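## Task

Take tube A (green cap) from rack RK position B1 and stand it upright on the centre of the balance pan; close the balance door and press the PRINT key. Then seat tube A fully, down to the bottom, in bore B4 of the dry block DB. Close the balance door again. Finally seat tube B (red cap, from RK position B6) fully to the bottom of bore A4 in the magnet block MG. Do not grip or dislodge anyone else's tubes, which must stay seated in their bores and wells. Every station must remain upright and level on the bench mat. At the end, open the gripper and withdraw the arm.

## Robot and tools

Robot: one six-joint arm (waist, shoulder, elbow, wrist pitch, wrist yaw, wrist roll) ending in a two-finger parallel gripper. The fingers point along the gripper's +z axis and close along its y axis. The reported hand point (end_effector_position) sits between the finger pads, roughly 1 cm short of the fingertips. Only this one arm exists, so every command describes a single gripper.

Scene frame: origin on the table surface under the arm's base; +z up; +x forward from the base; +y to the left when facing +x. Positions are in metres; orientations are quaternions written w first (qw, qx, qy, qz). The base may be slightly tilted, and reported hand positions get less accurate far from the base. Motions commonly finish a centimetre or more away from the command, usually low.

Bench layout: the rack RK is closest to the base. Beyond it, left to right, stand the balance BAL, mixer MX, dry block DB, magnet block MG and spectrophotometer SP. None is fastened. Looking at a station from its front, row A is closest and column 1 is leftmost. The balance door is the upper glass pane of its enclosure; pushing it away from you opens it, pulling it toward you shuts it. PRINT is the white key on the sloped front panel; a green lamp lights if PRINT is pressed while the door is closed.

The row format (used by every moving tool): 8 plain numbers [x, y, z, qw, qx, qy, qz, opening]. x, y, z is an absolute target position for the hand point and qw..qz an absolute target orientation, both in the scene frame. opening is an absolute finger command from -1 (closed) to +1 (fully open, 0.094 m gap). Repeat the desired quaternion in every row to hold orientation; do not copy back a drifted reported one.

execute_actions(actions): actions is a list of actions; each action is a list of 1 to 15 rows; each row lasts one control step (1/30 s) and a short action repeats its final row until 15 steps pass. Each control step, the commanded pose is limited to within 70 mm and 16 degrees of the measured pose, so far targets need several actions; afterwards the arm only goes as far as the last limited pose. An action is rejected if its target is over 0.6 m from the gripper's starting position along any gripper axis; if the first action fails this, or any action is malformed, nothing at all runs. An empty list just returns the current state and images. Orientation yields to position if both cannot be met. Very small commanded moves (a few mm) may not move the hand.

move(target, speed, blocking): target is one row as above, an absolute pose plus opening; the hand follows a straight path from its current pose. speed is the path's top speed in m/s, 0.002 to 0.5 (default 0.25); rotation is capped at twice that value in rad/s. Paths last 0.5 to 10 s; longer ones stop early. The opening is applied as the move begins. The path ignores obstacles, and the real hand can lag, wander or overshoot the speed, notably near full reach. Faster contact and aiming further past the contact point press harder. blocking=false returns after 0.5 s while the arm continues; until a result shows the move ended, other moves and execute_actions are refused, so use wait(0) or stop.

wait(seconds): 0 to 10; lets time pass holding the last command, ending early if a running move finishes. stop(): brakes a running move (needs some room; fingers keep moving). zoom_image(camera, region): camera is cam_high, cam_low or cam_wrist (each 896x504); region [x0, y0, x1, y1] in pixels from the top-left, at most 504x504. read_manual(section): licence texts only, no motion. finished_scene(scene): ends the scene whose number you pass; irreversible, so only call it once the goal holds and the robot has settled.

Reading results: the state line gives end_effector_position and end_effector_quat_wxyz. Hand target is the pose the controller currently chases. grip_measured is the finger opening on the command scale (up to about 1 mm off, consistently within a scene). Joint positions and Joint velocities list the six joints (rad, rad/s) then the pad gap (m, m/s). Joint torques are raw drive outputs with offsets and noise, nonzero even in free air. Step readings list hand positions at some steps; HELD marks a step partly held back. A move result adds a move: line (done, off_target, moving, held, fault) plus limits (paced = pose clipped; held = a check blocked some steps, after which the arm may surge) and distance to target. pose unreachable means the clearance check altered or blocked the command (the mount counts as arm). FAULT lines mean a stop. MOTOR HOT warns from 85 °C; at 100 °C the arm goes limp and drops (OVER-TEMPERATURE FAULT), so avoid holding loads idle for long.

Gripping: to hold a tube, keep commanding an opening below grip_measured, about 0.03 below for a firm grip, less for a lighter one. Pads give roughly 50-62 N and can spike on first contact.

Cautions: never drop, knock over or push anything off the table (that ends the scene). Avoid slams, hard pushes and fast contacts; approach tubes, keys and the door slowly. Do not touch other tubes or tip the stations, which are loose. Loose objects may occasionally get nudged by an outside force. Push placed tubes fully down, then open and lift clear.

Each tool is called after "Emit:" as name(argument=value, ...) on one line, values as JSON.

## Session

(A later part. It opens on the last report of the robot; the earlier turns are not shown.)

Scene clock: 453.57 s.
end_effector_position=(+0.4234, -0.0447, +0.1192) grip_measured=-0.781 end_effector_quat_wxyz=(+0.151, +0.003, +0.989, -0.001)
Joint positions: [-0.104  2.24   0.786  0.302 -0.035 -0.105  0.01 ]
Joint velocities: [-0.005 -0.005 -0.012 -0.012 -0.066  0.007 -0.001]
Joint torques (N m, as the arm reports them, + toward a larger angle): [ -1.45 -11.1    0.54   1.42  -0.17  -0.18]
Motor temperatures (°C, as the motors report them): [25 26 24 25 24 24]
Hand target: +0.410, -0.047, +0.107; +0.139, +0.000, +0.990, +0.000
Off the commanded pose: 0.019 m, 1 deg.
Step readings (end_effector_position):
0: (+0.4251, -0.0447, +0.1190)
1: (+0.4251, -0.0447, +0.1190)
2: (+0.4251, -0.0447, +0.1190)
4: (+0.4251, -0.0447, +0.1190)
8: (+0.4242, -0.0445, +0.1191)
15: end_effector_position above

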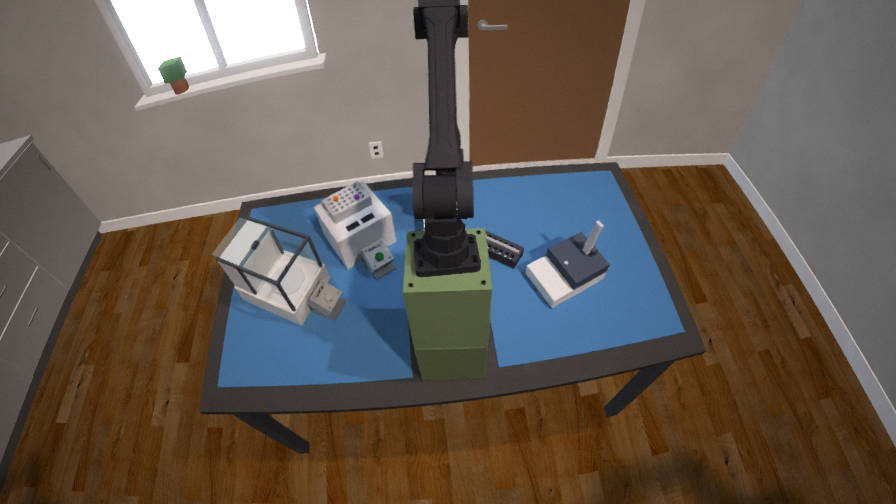

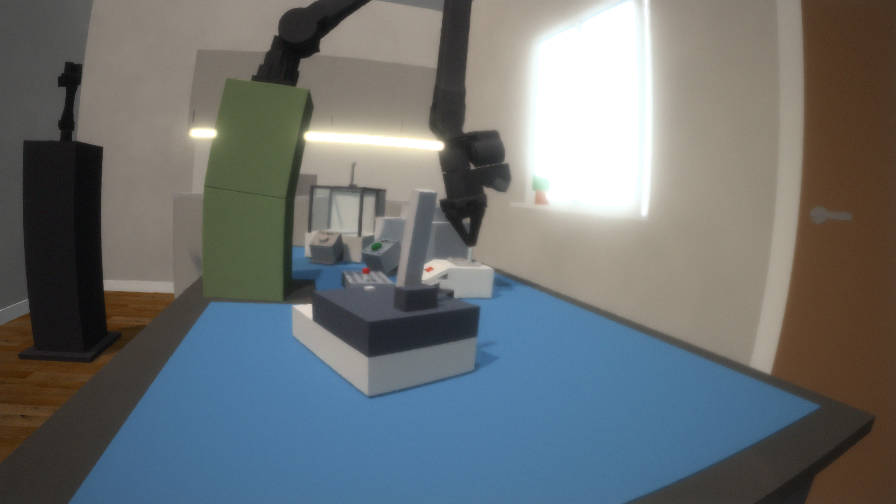

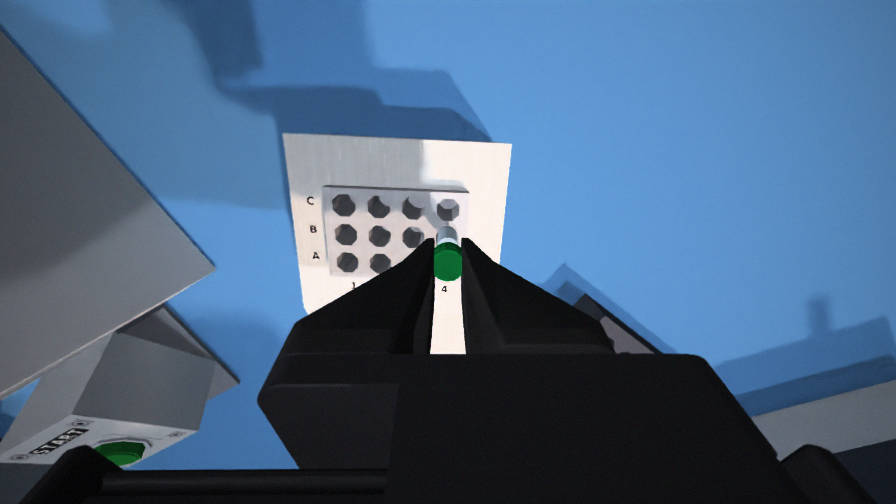

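Emit:
execute_actions(actions=[[[0.410,-0.047,0.109,0.139,0,0.99,0,-0.8],[0.411,-0.047,0.112,0.139,0,0.99,0,-0.8],[0.412,-0.047,0.115,0.139,0,0.99,0,-0.8],[0.412,-0.047,0.118,0.139,0,0.99,0,-0.8],[0.412,-0.047,0.121,0.139,0,0.99,0,-0.8],[0.412,-0.047,0.124,0.139,0,0.99,0,-0.8],[0.412,-0.047,0.127,0.139,0,0.99,0,-0.8],[0.412,-0.047,0.130,0.139,0,0.99,0,-0.8]],[[0.412,-0.047,0.128,0.139,0,0.99,0,-0.8],[0.412,-0.047,0.126,0.139,0,0.99,0,-0.8],[0.412,-0.047,0.124,0.139,0,0.99,0,-0.8],[0.412,-0.047,0.122,0.139,0,0.99,0,-0.8],[0.412,-0.047,0.120,0.139,0,0.99,0,-0.8],[0.412,-0.047,0.118,0.139,0,0.99,0,-0.8],[0.412,-0.047,0.116,0.139,0,0.99,0,-0.8],[0.412,-0.047,0.114,0.139,0,0.99,0,-0.8]]])

Emit:
zoom_image(camera="cam_wrist", region=[320, 150, 560, 300])

Scene clock: 462.27 s.
end_effector_position=(+0.4169, -0.0439, +0.1247) grip_measured=-0.781 end_effector_quat_wxyz=(+0.144, +0.003, +0.990, -0.000)
Joint positions: [-0.104  2.22   0.769  0.284 -0.035 -0.106  0.01 ]
Joint velocities: [-0.015 -0.005 -0.002  0.002  0.007 -0.007 -0.   ]
Joint torques (N m, as the arm reports them, + toward a larger angle): [ -1.34 -11.23   1.55   1.3   -0.16  -0.18]
Motor temperatures (°C, as the motors report them): [25 26 24 25 24 24]
Hand target: +0.412, -0.047, +0.114; +0.139, +0.000, +0.990, -0.000
Off the commanded pose: 0.012 m, 1 deg.
Step readings (end_effector_position; steps 1 to 15: 1st action; 16 to 30: 2nd action):
0: (+0.4234, -0.0447, +0.1192)
1: (+0.4234, -0.0447, +0.1192)
2: (+0.4234, -0.0447, +0.1192)
4: (+0.4222, -0.0446, +0.1191)
8: (+0.4153, -0.0438, +0.1197)
15: (+0.4094, -0.0431, +0.1236)
16: (+0.4094, -0.0431, +0.1236)
17: (+0.4094, -0.0431, +0.1236)
19: (+0.4094, -0.0431, +0.1236)
23: (+0.4105, -0.0432, +0.1238)
30: end_effector_position above

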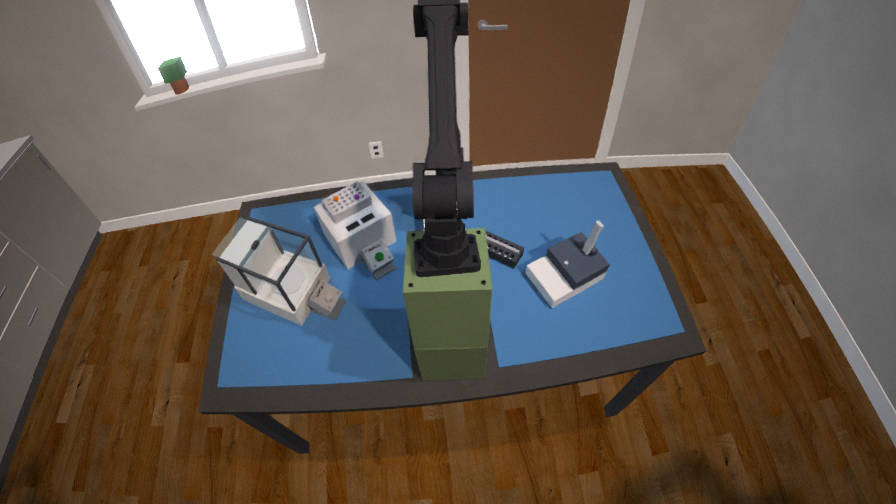

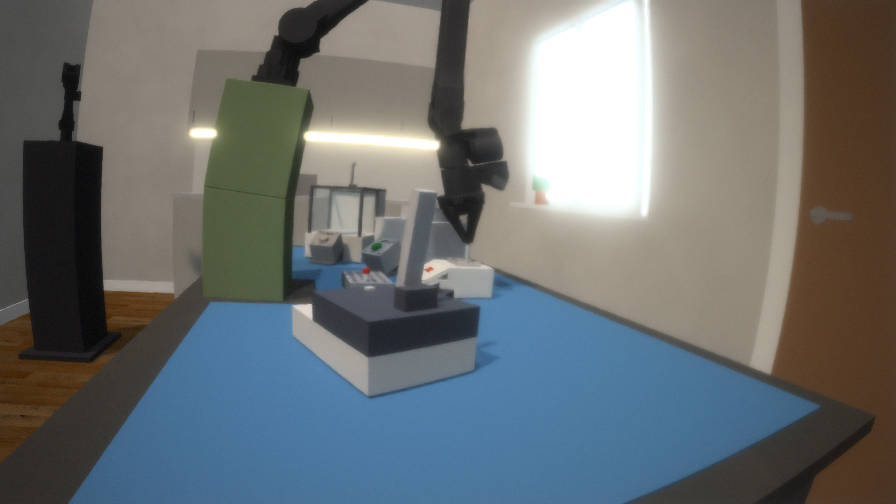

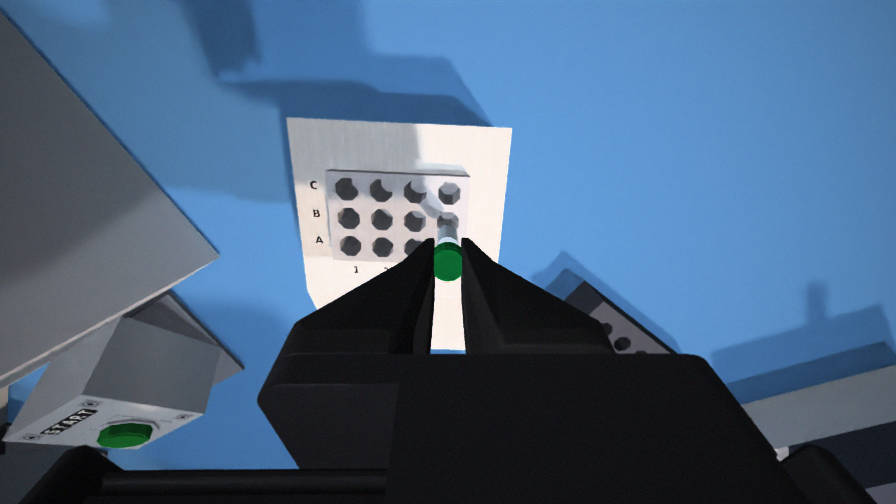

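Region (320, 150, 560, 300) of cam_wrist's 896x504 image, scaled by 2.100, with more detail than that image has; it fills the top 315 rows of this view, and the rest is white.

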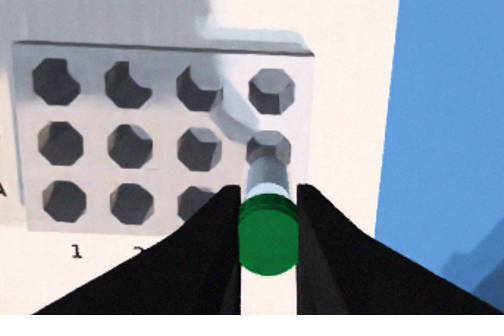

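Emit:
execute_actions(actions=[[[0.413,-0.047,0.113,0.139,0,0.99,0,-0.8],[0.414,-0.047,0.112,0.139,0,0.99,0,-0.8],[0.415,-0.047,0.111,0.139,0,0.99,0,-0.8],[0.415,-0.047,0.110,0.139,0,0.99,0,-0.8],[0.415,-0.047,0.109,0.139,0,0.99,0,-0.8],[0.415,-0.047,0.108,0.139,0,0.99,0,-0.8],[0.415,-0.047,0.107,0.139,0,0.99,0,-0.8],[0.415,-0.047,0.106,0.139,0,0.99,0,-0.8],[0.415,-0.047,0.105,0.139,0,0.99,0,-0.8],[0.415,-0.047,0.104,0.139,0,0.99,0,-0.8]]])

Emit:
zoom_image(camera="cam_wrist", region=[320, 150, 560, 300])

Scene clock: 473.70 s.
end_effector_position=(+0.4221, -0.0445, +0.1189) grip_measured=-0.781 end_effector_quat_wxyz=(+0.148, +0.003, +0.989, -0.000)
Joint positions: [-0.104  2.24   0.786  0.295 -0.035 -0.106  0.01 ]
Joint velocities: [-0.015 -0.005 -0.012 -0.012 -0.007  0.007  0.001]
Joint torques (N m, as the arm reports them, + toward a larger angle): [ -1.28 -10.93   1.99   1.3   -0.13  -0.17]
Motor temperatures (°C, as the motors report them): [25 26 24 25 24 24]
Hand target: +0.415, -0.047, +0.105; +0.139, +0.000, +0.990, +0.000
Off the commanded pose: 0.017 m, 1 deg.
Step readings (end_effector_position):
0: (+0.4169, -0.0439, +0.1247)
1: (+0.4169, -0.0439, +0.1247)
2: (+0.4169, -0.0439, +0.1245)
4: (+0.4180, -0.0441, +0.1238)
8: (+0.4204, -0.0443, +0.1202)
15: end_effector_position above

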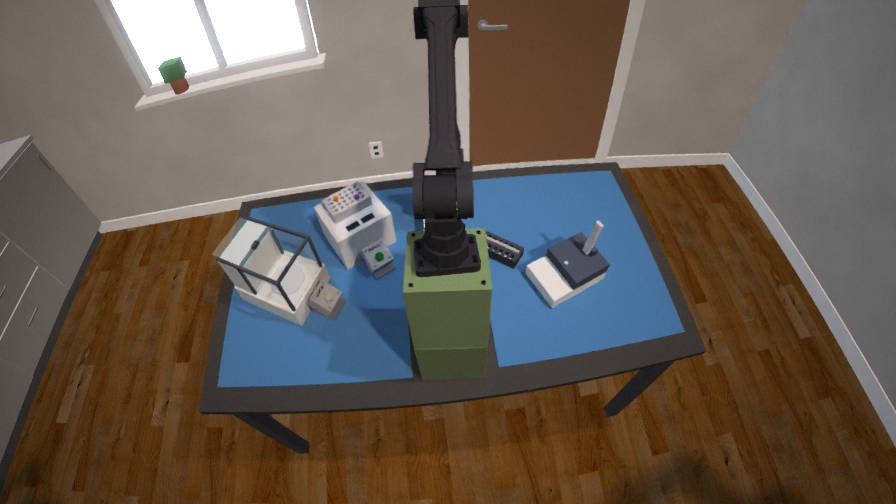

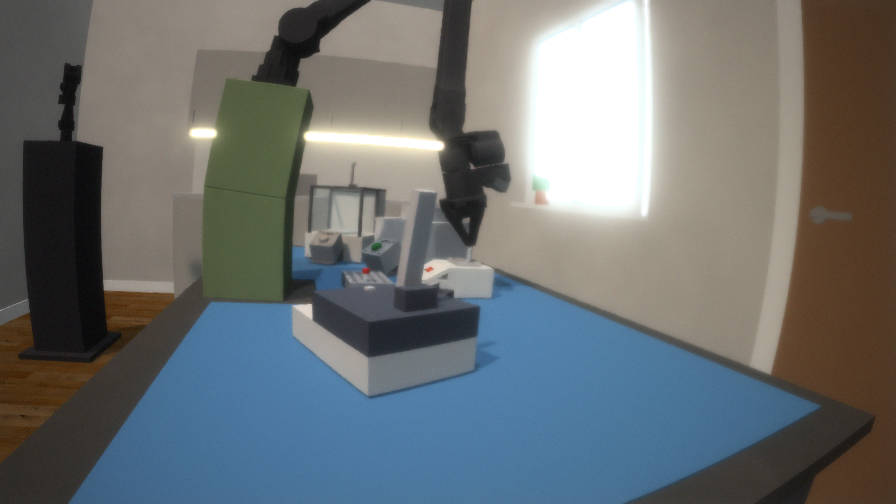

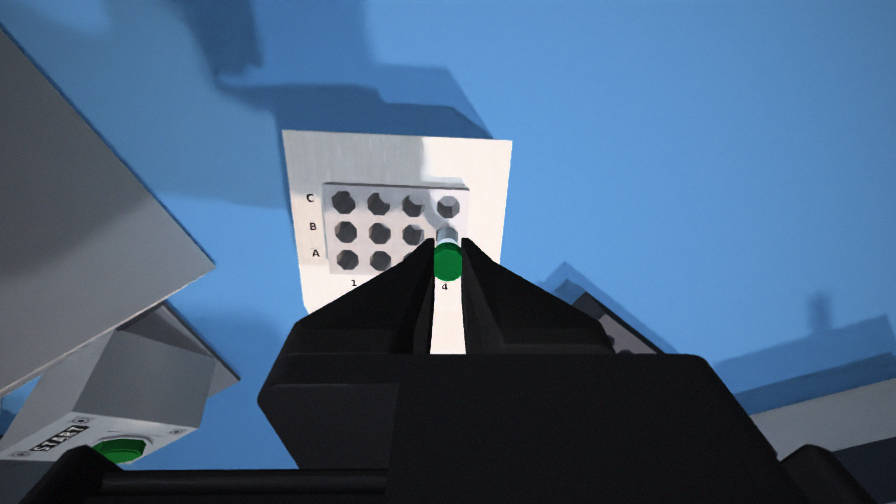

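Region (320, 150, 560, 300) of cam_wrist's 896x504 image, scaled by 2.100, with more detail than that image has; it fills the top 315 rows of this view, and the rest is white.

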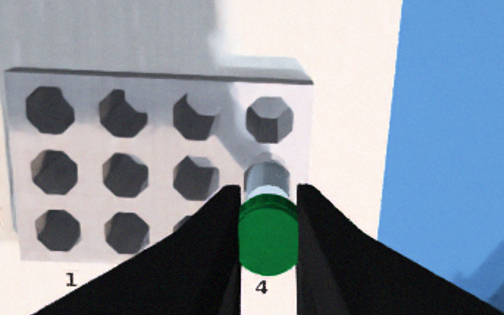

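Emit:
zoom_image(camera="cam_wrist", region=[400, 190, 490, 260])

Region (400, 190, 490, 260) of cam_wrist's 896x504 image, scaled by 5.600, with more detail than that image has.

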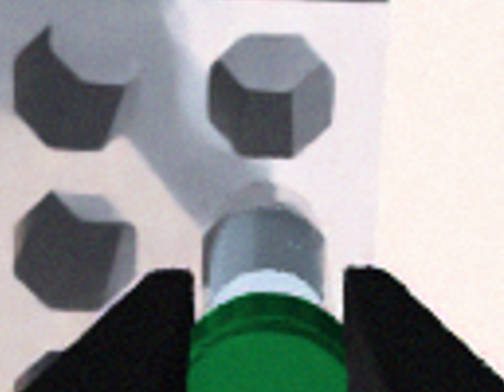

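Emit:
execute_actions(actions=[[[0.415,-0.047,0.106,0.139,0,0.99,0,-0.83],[0.415,-0.047,0.107,0.139,0,0.99,0,-0.86],[0.4155,-0.047,0.108,0.139,0,0.99,0,-0.86],[0.416,-0.047,0.108,0.139,0,0.99,0,-0.86],[0.4165,-0.047,0.108,0.139,0,0.99,0,-0.86],[0.417,-0.047,0.108,0.139,0,0.99,0,-0.86],[0.4175,-0.047,0.108,0.139,0,0.99,0,-0.86],[0.418,-0.047,0.108,0.139,0,0.99,0,-0.86],[0.4185,-0.047,0.108,0.139,0,0.99,0,-0.86],[0.419,-0.047,0.108,0.139,0,0.99,0,-0.86]]])

Emit:
zoom_image(camera="cam_wrist", region=[400, 190, 490, 260])

Scene clock: 489.50 s.
end_effector_position=(+0.4221, -0.0445, +0.1189) grip_measured=-0.783 end_effector_quat_wxyz=(+0.148, +0.003, +0.989, -0.000)
Joint positions: [-0.104  2.24   0.786  0.295 -0.035 -0.106  0.01 ]
Joint velocities: [ 0.005 -0.005  0.007 -0.002 -0.037  0.007 -0.001]
Joint torques (N m, as the arm reports them, + toward a larger angle): [ -1.18 -11.42   2.38   0.57  -0.13  -0.16]
Motor temperatures (°C, as the motors report them): [25 26 24 25 24 24]
Hand target: +0.419, -0.047, +0.108; +0.139, +0.000, +0.990, +0.000
Off the commanded pose: 0.012 m, 1 deg.
Step readings (end_effector_position):
0: (+0.4221, -0.0445, +0.1189)
1: (+0.4221, -0.0445, +0.1189)
2: (+0.4221, -0.0445, +0.1189)
4: (+0.4221, -0.0445, +0.1189)
8: (+0.4221, -0.0445, +0.1189)
15: end_effector_position above

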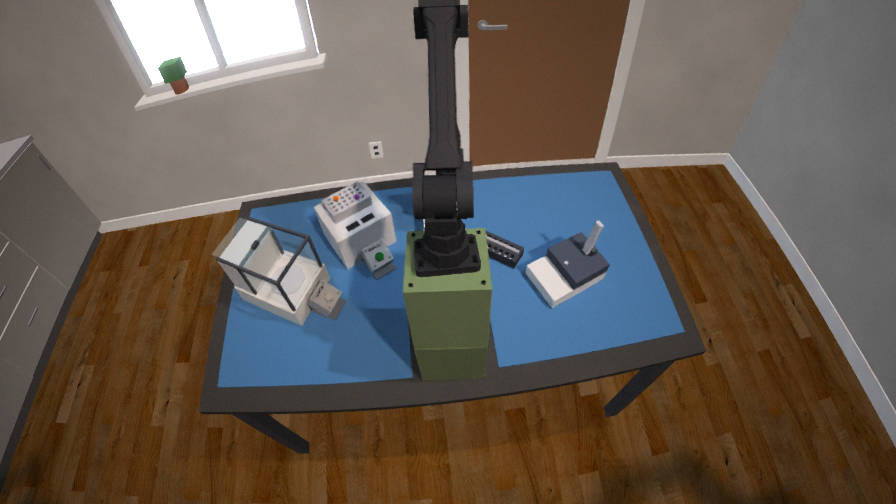

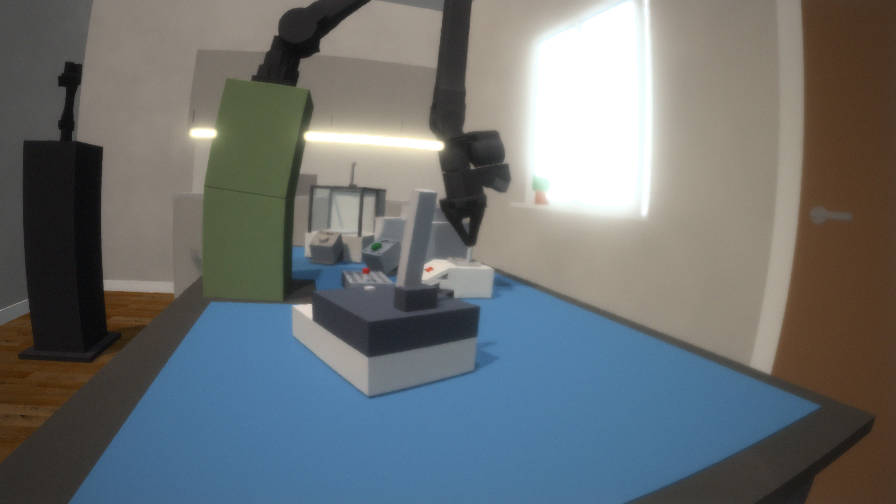

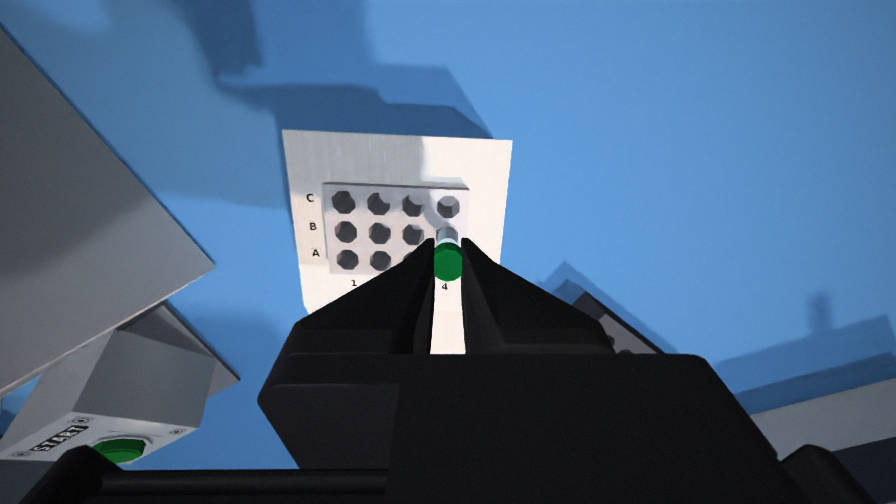

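Region (400, 190, 490, 260) of cam_wrist's 896x504 image, scaled by 5.600, with more detail than that image has.

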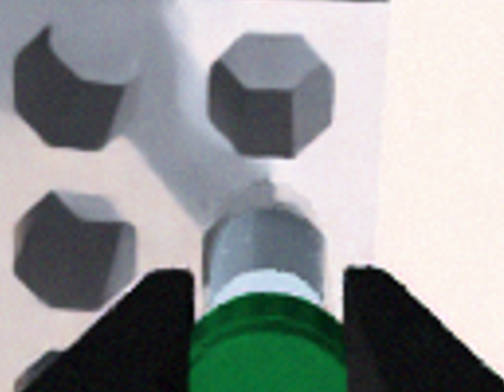

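Emit:
execute_actions(actions=[[[0.4195,-0.0465,0.108,0.139,0,0.99,0,-0.86],[0.420,-0.046,0.108,0.139,0,0.99,0,-0.86],[0.4205,-0.0455,0.108,0.139,0,0.99,0,-0.86],[0.421,-0.045,0.108,0.139,0,0.99,0,-0.86],[0.4215,-0.0445,0.108,0.139,0,0.99,0,-0.86],[0.422,-0.044,0.108,0.139,0,0.99,0,-0.86],[0.422,-0.0435,0.108,0.139,0,0.99,0,-0.86],[0.422,-0.043,0.108,0.139,0,0.99,0,-0.86],[0.422,-0.0425,0.108,0.139,0,0.99,0,-0.86],[0.422,-0.042,0.108,0.139,0,0.99,0,-0.86]]])

Emit:
zoom_image(camera="cam_wrist", region=[400, 190, 490, 260])

Scene clock: 497.07 s.
end_effector_position=(+0.4234, -0.0446, +0.1189) grip_measured=-0.783 end_effector_quat_wxyz=(+0.148, +0.003, +0.989, -0.000)
Joint positions: [-0.104  2.24   0.789  0.293 -0.035 -0.106  0.01 ]
Joint velocities: [ 0.015 -0.015  0.007 -0.012 -0.022 -0.066 -0.   ]
Joint torques (N m, as the arm reports them, + toward a larger angle): [ -0.19 -11.54   2.7    0.4    0.05  -0.04]
Motor temperatures (°C, as the motors report them): [25 26 24 25 24 24]
Hand target: +0.422, -0.042, +0.108; +0.139, +0.000, +0.990, +0.000
Off the commanded pose: 0.011 m, 1 deg.
Step readings (end_effector_position):
0: (+0.4221, -0.0445, +0.1189)
1: (+0.4221, -0.0445, +0.1189)
2: (+0.4221, -0.0445, +0.1189)
4: (+0.4223, -0.0445, +0.1189)
8: (+0.4235, -0.0446, +0.1190)
15: end_effector_position above

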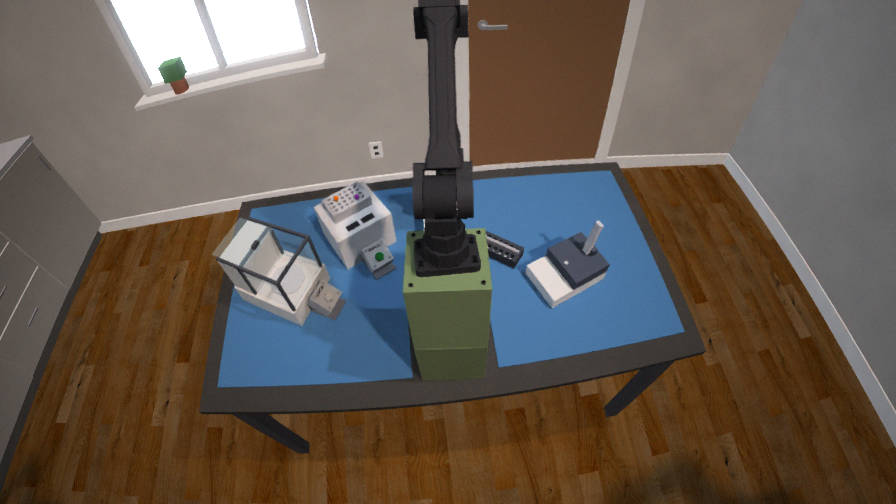

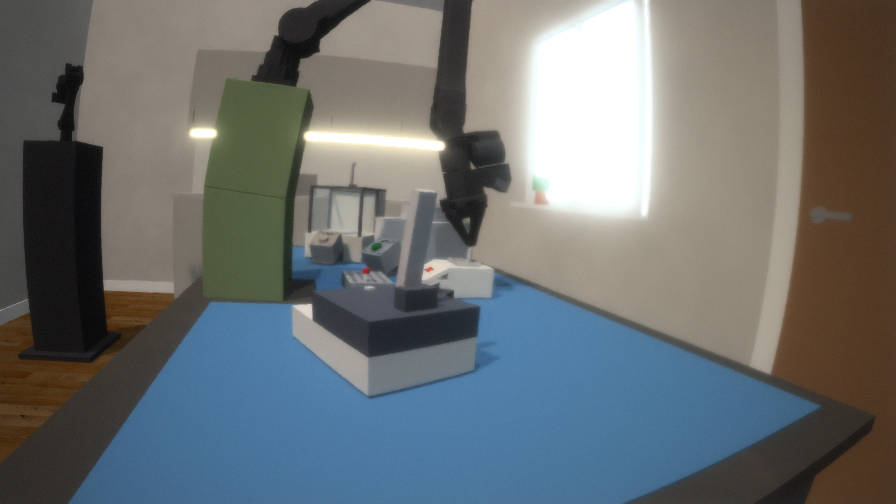

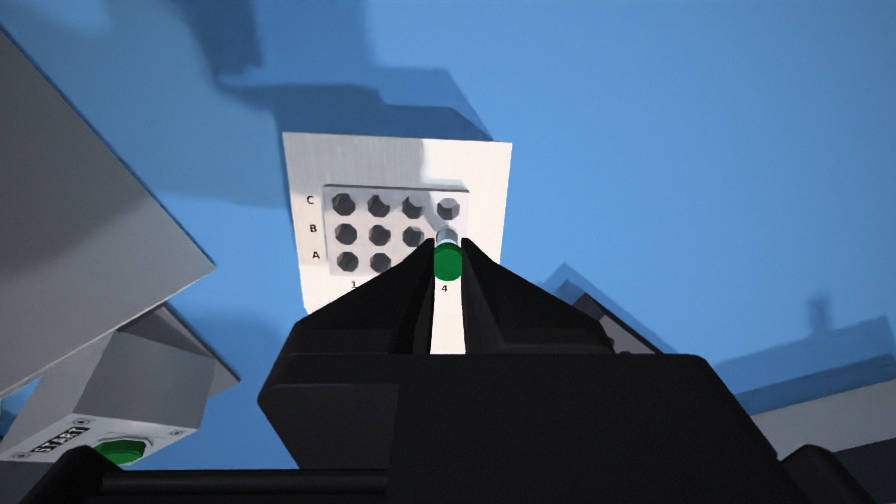

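Region (400, 190, 490, 260) of cam_wrist's 896x504 image, scaled by 5.600, with more detail than that image has.

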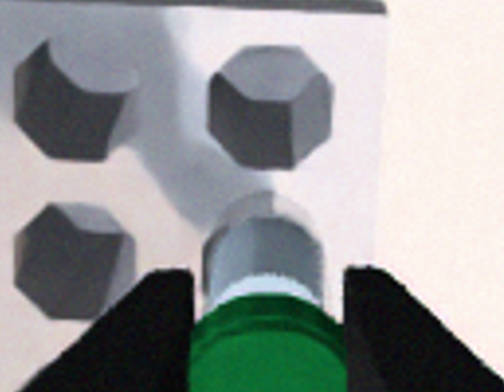

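Emit:
execute_actions(actions=[[[0.422,-0.042,0.111,0.139,0,0.99,0,-0.86],[0.422,-0.042,0.114,0.139,0,0.99,0,-0.86],[0.422,-0.042,0.117,0.139,0,0.99,0,-0.86],[0.422,-0.042,0.120,0.139,0,0.99,0,-0.86],[0.422,-0.042,0.123,0.139,0,0.99,0,-0.86],[0.421,-0.042,0.126,0.139,0,0.99,0,-0.86],[0.419,-0.042,0.129,0.139,0,0.99,0,-0.86],[0.417,-0.042,0.132,0.139,0,0.99,0,-0.86],[0.415,-0.042,0.132,0.139,0,0.99,0,-0.86],[0.413,-0.042,0.132,0.139,0,0.99,0,-0.86]],[[0.413,-0.042,0.130,0.139,0,0.99,0,-0.86],[0.413,-0.042,0.128,0.139,0,0.99,0,-0.86],[0.413,-0.042,0.126,0.139,0,0.99,0,-0.86],[0.413,-0.042,0.124,0.139,0,0.99,0,-0.86],[0.413,-0.042,0.122,0.139,0,0.99,0,-0.86],[0.413,-0.042,0.120,0.139,0,0.99,0,-0.86],[0.413,-0.042,0.118,0.139,0,0.99,0,-0.86],[0.413,-0.042,0.116,0.139,0,0.99,0,-0.86],[0.413,-0.042,0.114,0.139,0,0.99,0,-0.86],[0.413,-0.042,0.113,0.139,0,0.99,0,-0.86],[0.413,-0.042,0.112,0.139,0,0.99,0,-0.86]]])

Emit:
zoom_image(camera="cam_wrist", region=[400, 190, 490, 260])

Scene clock: 514.57 s.
end_effector_position=(+0.4184, -0.0440, +0.1238) grip_measured=-0.783 end_effector_quat_wxyz=(+0.145, +0.003, +0.989, -0.000)
Joint positions: [-0.104  2.223  0.773  0.286 -0.035 -0.106  0.01 ]
Joint velocities: [-0.015  0.015  0.007  0.022  0.022 -0.037 -0.   ]
Joint torques (N m, as the arm reports them, + toward a larger angle): [ -0.39 -11.12   1.58   1.33   0.02  -0.07]
Motor temperatures (°C, as the motors report them): [25 26 24 25 24 24]
Hand target: +0.413, -0.042, +0.113; +0.139, -0.000, +0.990, +0.000
Off the commanded pose: 0.013 m, 1 deg.
Step readings (end_effector_position; steps 1 to 15: 1st action; 16 to 30: 2nd action):
0: (+0.4234, -0.0446, +0.1189)
1: (+0.4232, -0.0446, +0.1189)
2: (+0.4228, -0.0446, +0.1187)
4: (+0.4220, -0.0445, +0.1189)
8: (+0.4187, -0.0441, +0.1204)
15: (+0.4102, -0.0431, +0.1261)
16: (+0.4102, -0.0431, +0.1261)
17: (+0.4102, -0.0431, +0.1261)
19: (+0.4102, -0.0431, +0.1261)
23: (+0.4113, -0.0432, +0.1264)
30: end_effector_position above

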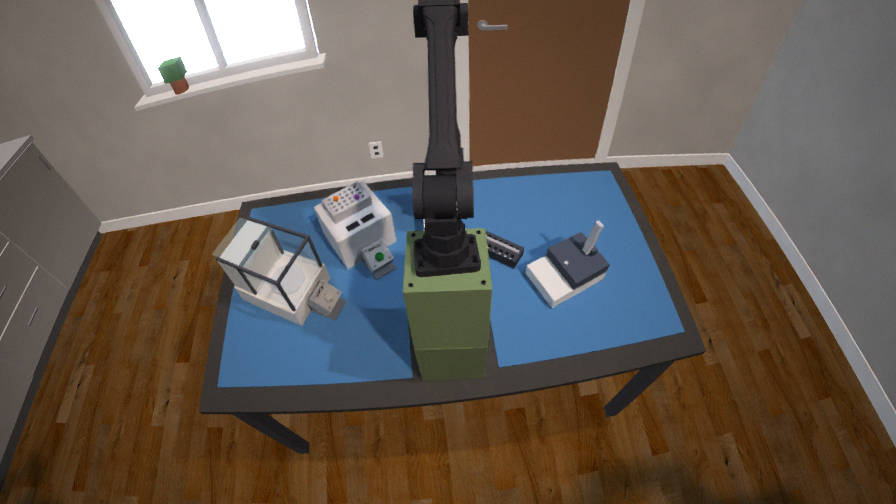

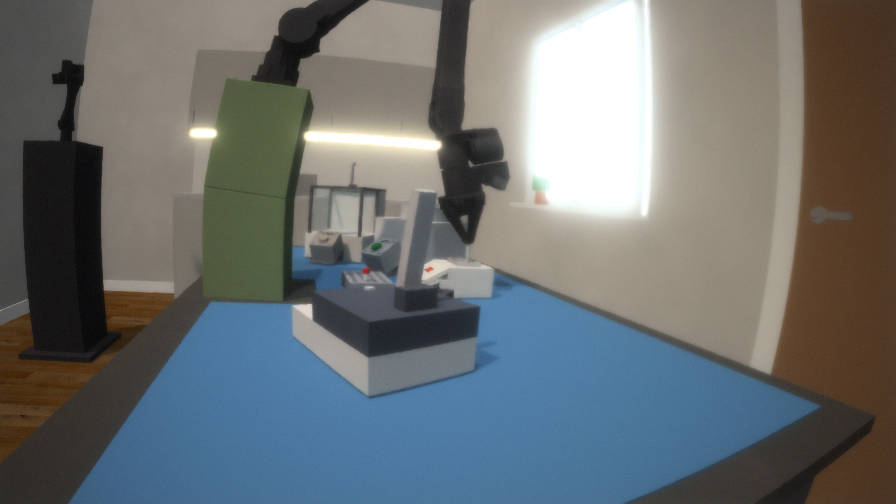

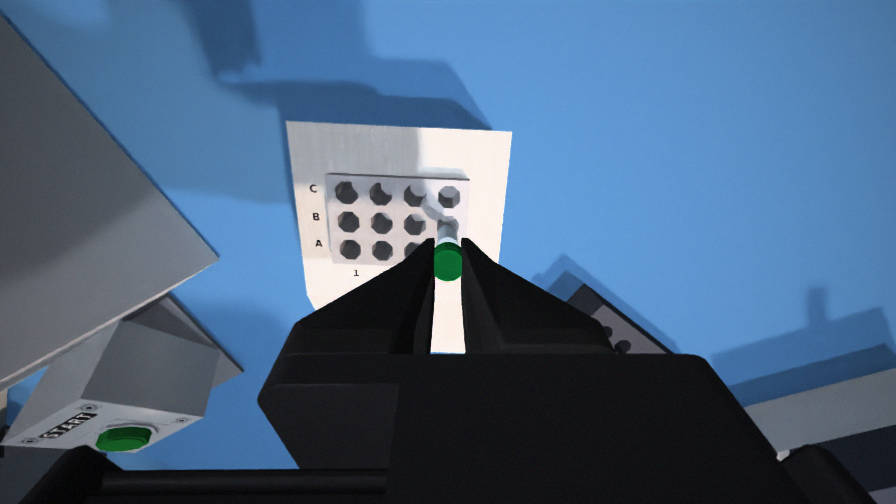

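Region (400, 190, 490, 260) of cam_wrist's 896x504 image, scaled by 5.600, with more detail than that image has.

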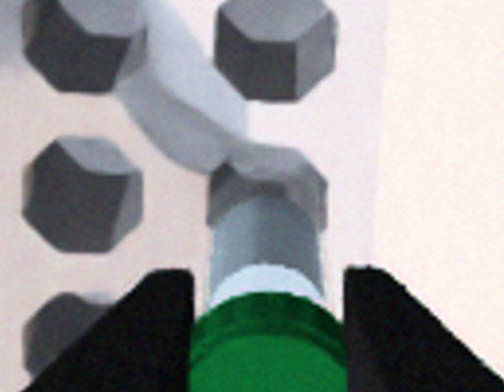

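Emit:
execute_actions(actions=[[[0.4125,-0.042,0.111,0.139,0,0.99,0,-0.86],[0.412,-0.042,0.110,0.139,0,0.99,0,-0.86],[0.4115,-0.042,0.109,0.139,0,0.99,0,-0.86],[0.411,-0.042,0.108,0.139,0,0.99,0,-0.86],[0.411,-0.042,0.107,0.139,0,0.99,0,-0.86],[0.411,-0.042,0.106,0.139,0,0.99,0,-0.86],[0.411,-0.042,0.105,0.139,0,0.99,0,-0.86],[0.411,-0.042,0.104,0.139,0,0.99,0,-0.86],[0.411,-0.042,0.103,0.139,0,0.99,0,-0.86],[0.411,-0.042,0.102,0.139,0,0.99,0,-0.86]]])

Emit:
zoom_image(camera="cam_wrist", region=[400, 190, 490, 260])

Scene clock: 522.13 s.
end_effector_position=(+0.4185, -0.0441, +0.1186) grip_measured=-0.783 end_effector_quat_wxyz=(+0.149, +0.002, +0.989, -0.000)
Joint positions: [-0.104  2.241  0.776  0.31  -0.035 -0.106  0.01 ]
Joint velocities: [-0.005 -0.005  0.002 -0.002  0.081 -0.007 -0.001]
Joint torques (N m, as the arm reports them, + toward a larger angle): [ -0.43 -10.17   1.98   1.37   0.02  -0.07]
Motor temperatures (°C, as the motors report them): [25 26 24 25 24 24]
Hand target: +0.411, -0.042, +0.103; +0.139, +0.000, +0.990, +0.000
Off the commanded pose: 0.018 m, 1 deg.
Step readings (end_effector_position):
0: (+0.4180, -0.0440, +0.1234)
1: (+0.4181, -0.0440, +0.1234)
2: (+0.4182, -0.0440, +0.1232)
4: (+0.4182, -0.0440, +0.1224)
8: (+0.4161, -0.0438, +0.1186)
15: end_effector_position above

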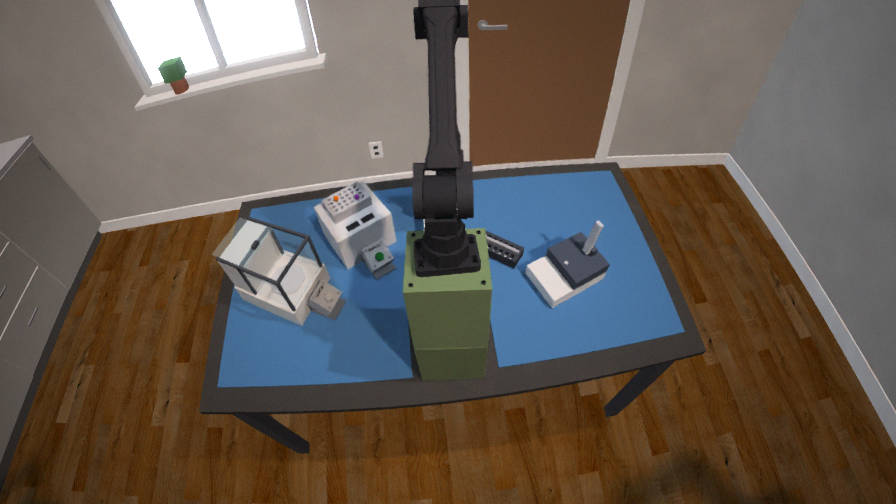

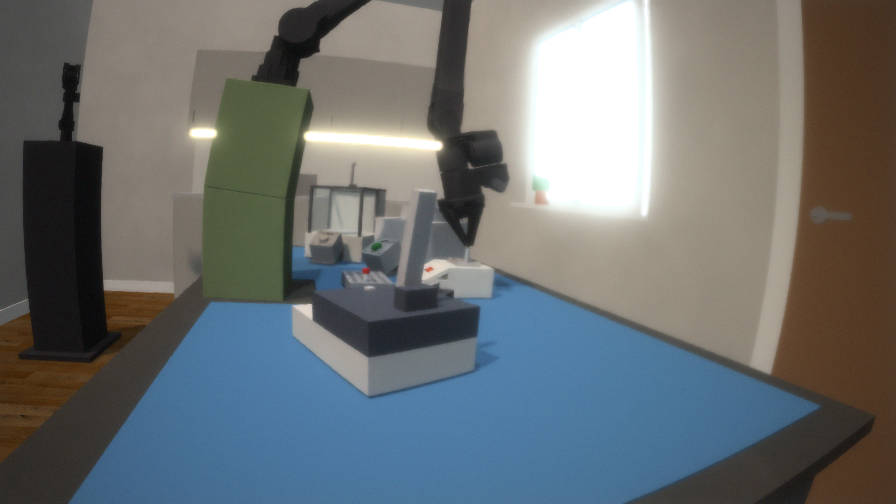

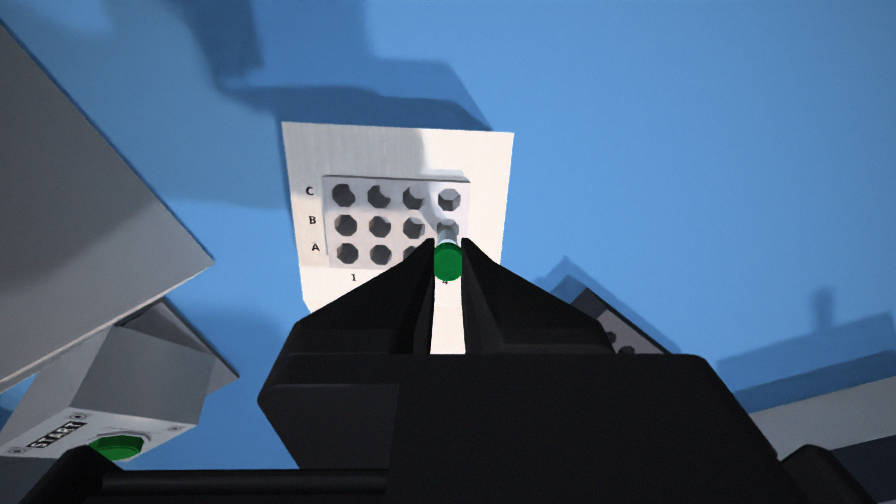

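Region (400, 190, 490, 260) of cam_wrist's 896x504 image, scaled by 5.600, with more detail than that image has.

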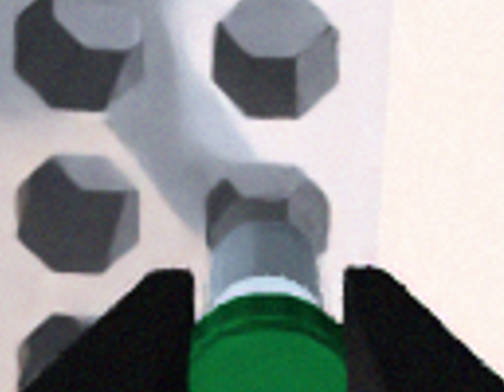

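Emit:
execute_actions(actions=[[[0.411,-0.042,0.106,0.139,0,0.99,0,-0.86],[0.412,-0.042,0.110,0.139,0,0.99,0,-0.86],[0.413,-0.042,0.114,0.139,0,0.99,0,-0.86],[0.413,-0.042,0.118,0.139,0,0.99,0,-0.86],[0.413,-0.042,0.122,0.139,0,0.99,0,-0.86],[0.413,-0.042,0.126,0.139,0,0.99,0,-0.86],[0.413,-0.042,0.129,0.139,0,0.99,0,-0.86],[0.413,-0.042,0.132,0.139,0,0.99,0,-0.86]],[[0.413,-0.042,0.130,0.139,0,0.99,0,-0.86],[0.413,-0.042,0.128,0.139,0,0.99,0,-0.86],[0.413,-0.042,0.126,0.139,0,0.99,0,-0.86],[0.413,-0.042,0.124,0.139,0,0.99,0,-0.86],[0.413,-0.042,0.122,0.139,0,0.99,0,-0.86],[0.413,-0.042,0.120,0.139,0,0.99,0,-0.86],[0.413,-0.042,0.118,0.139,0,0.99,0,-0.86],[0.413,-0.042,0.116,0.139,0,0.99,0,-0.86],[0.413,-0.042,0.114,0.139,0,0.99,0,-0.86],[0.413,-0.042,0.113,0.139,0,0.99,0,-0.86],[0.413,-0.042,0.112,0.139,0,0.99,0,-0.86],[0.413,-0.042,0.111,0.139,0,0.99,0,-0.86],[0.413,-0.042,0.110,0.139,0,0.99,0,-0.86]],[[0.413,-0.042,0.110,0.139,0,0.99,0,-0.86]]])

Emit:
zoom_image(camera="cam_wrist", region=[400, 190, 490, 260])

Scene clock: 545.83 s.
end_effector_position=(+0.4175, -0.0439, +0.1209) grip_measured=-0.783 end_effector_quat_wxyz=(+0.144, +0.003, +0.990, +0.000)
Joint positions: [-0.104  2.232  0.775  0.29  -0.035 -0.106  0.01 ]
Joint velocities: [-0.005 -0.005 -0.012 -0.017 -0.051  0.037  0.001]
Joint torques (N m, as the arm reports them, + toward a larger angle): [ -0.39 -11.19   1.59   1.37   0.01  -0.06]
Motor temperatures (°C, as the motors report them): [25 26 24 25 24 24]
Hand target: +0.413, -0.042, +0.110; +0.139, +0.000, +0.990, +0.000
Off the commanded pose: 0.012 m, 1 deg.
Step readings (end_effector_position; steps 1 to 15: 1st action; 16 to 30: 2nd action; 31 to 45: 3rd action):
0: (+0.4185, -0.0441, +0.1186)
1: (+0.4185, -0.0441, +0.1186)
2: (+0.4185, -0.0441, +0.1186)
4: (+0.4182, -0.0440, +0.1185)
8: (+0.4135, -0.0435, +0.1206)
15: (+0.4114, -0.0432, +0.1266)
16: (+0.4115, -0.0432, +0.1267)
17: (+0.4115, -0.0432, +0.1267)
19: (+0.4115, -0.0432, +0.1267)
23: (+0.4118, -0.0433, +0.1267)
30: (+0.4185, -0.0440, +0.1225)
31: (+0.4185, -0.0441, +0.1219)
32: (+0.4181, -0.0440, +0.1215)
34: (+0.4176, -0.0440, +0.1210)
38: (+0.4175, -0.0439, +0.1209)
45: end_effector_position above

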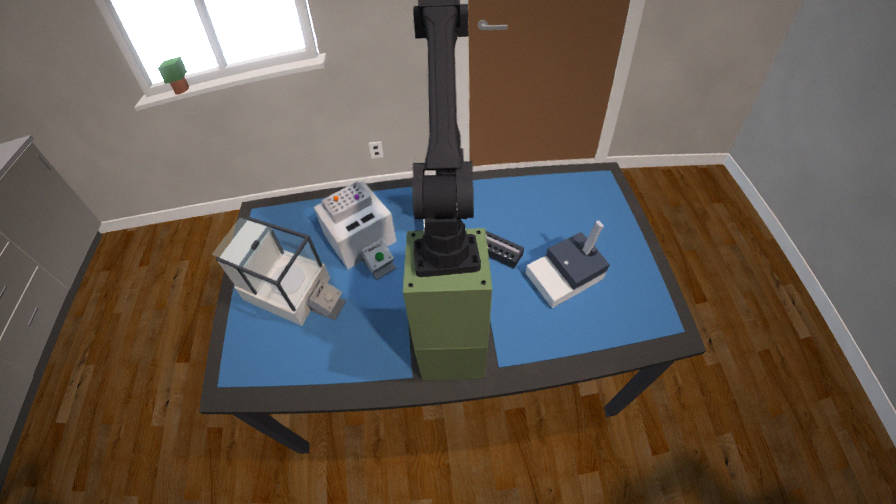

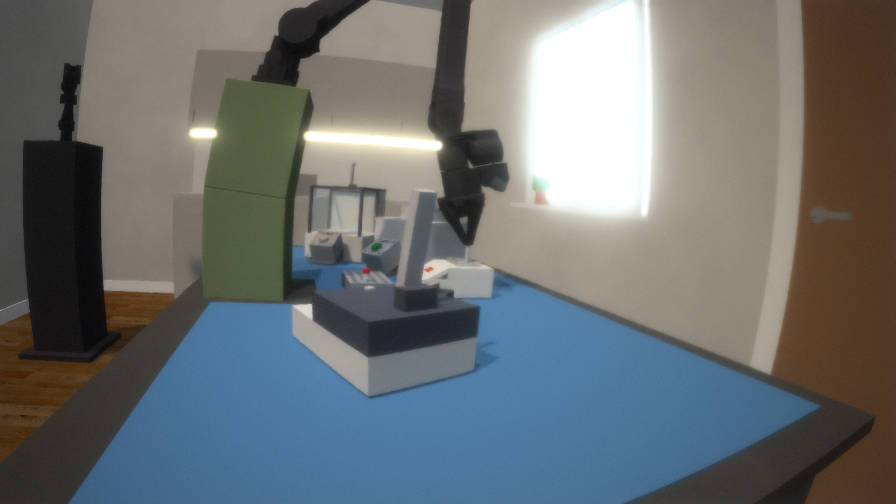

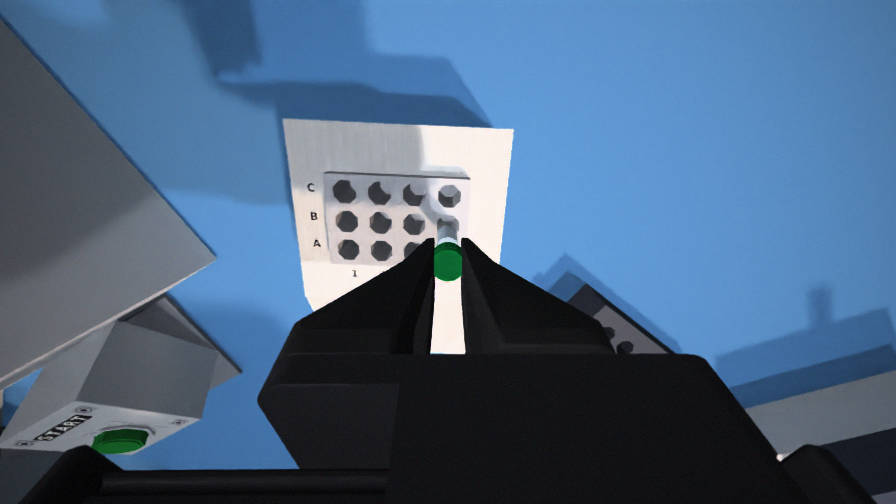

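Region (400, 190, 490, 260) of cam_wrist's 896x504 image, scaled by 5.600, with more detail than that image has.

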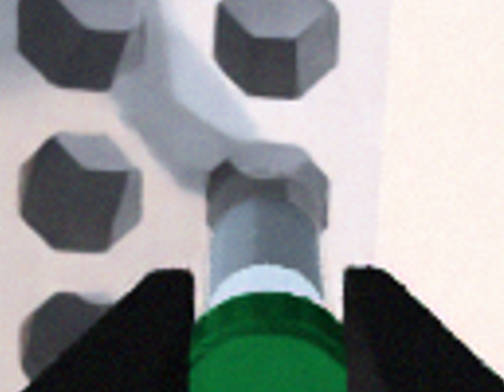

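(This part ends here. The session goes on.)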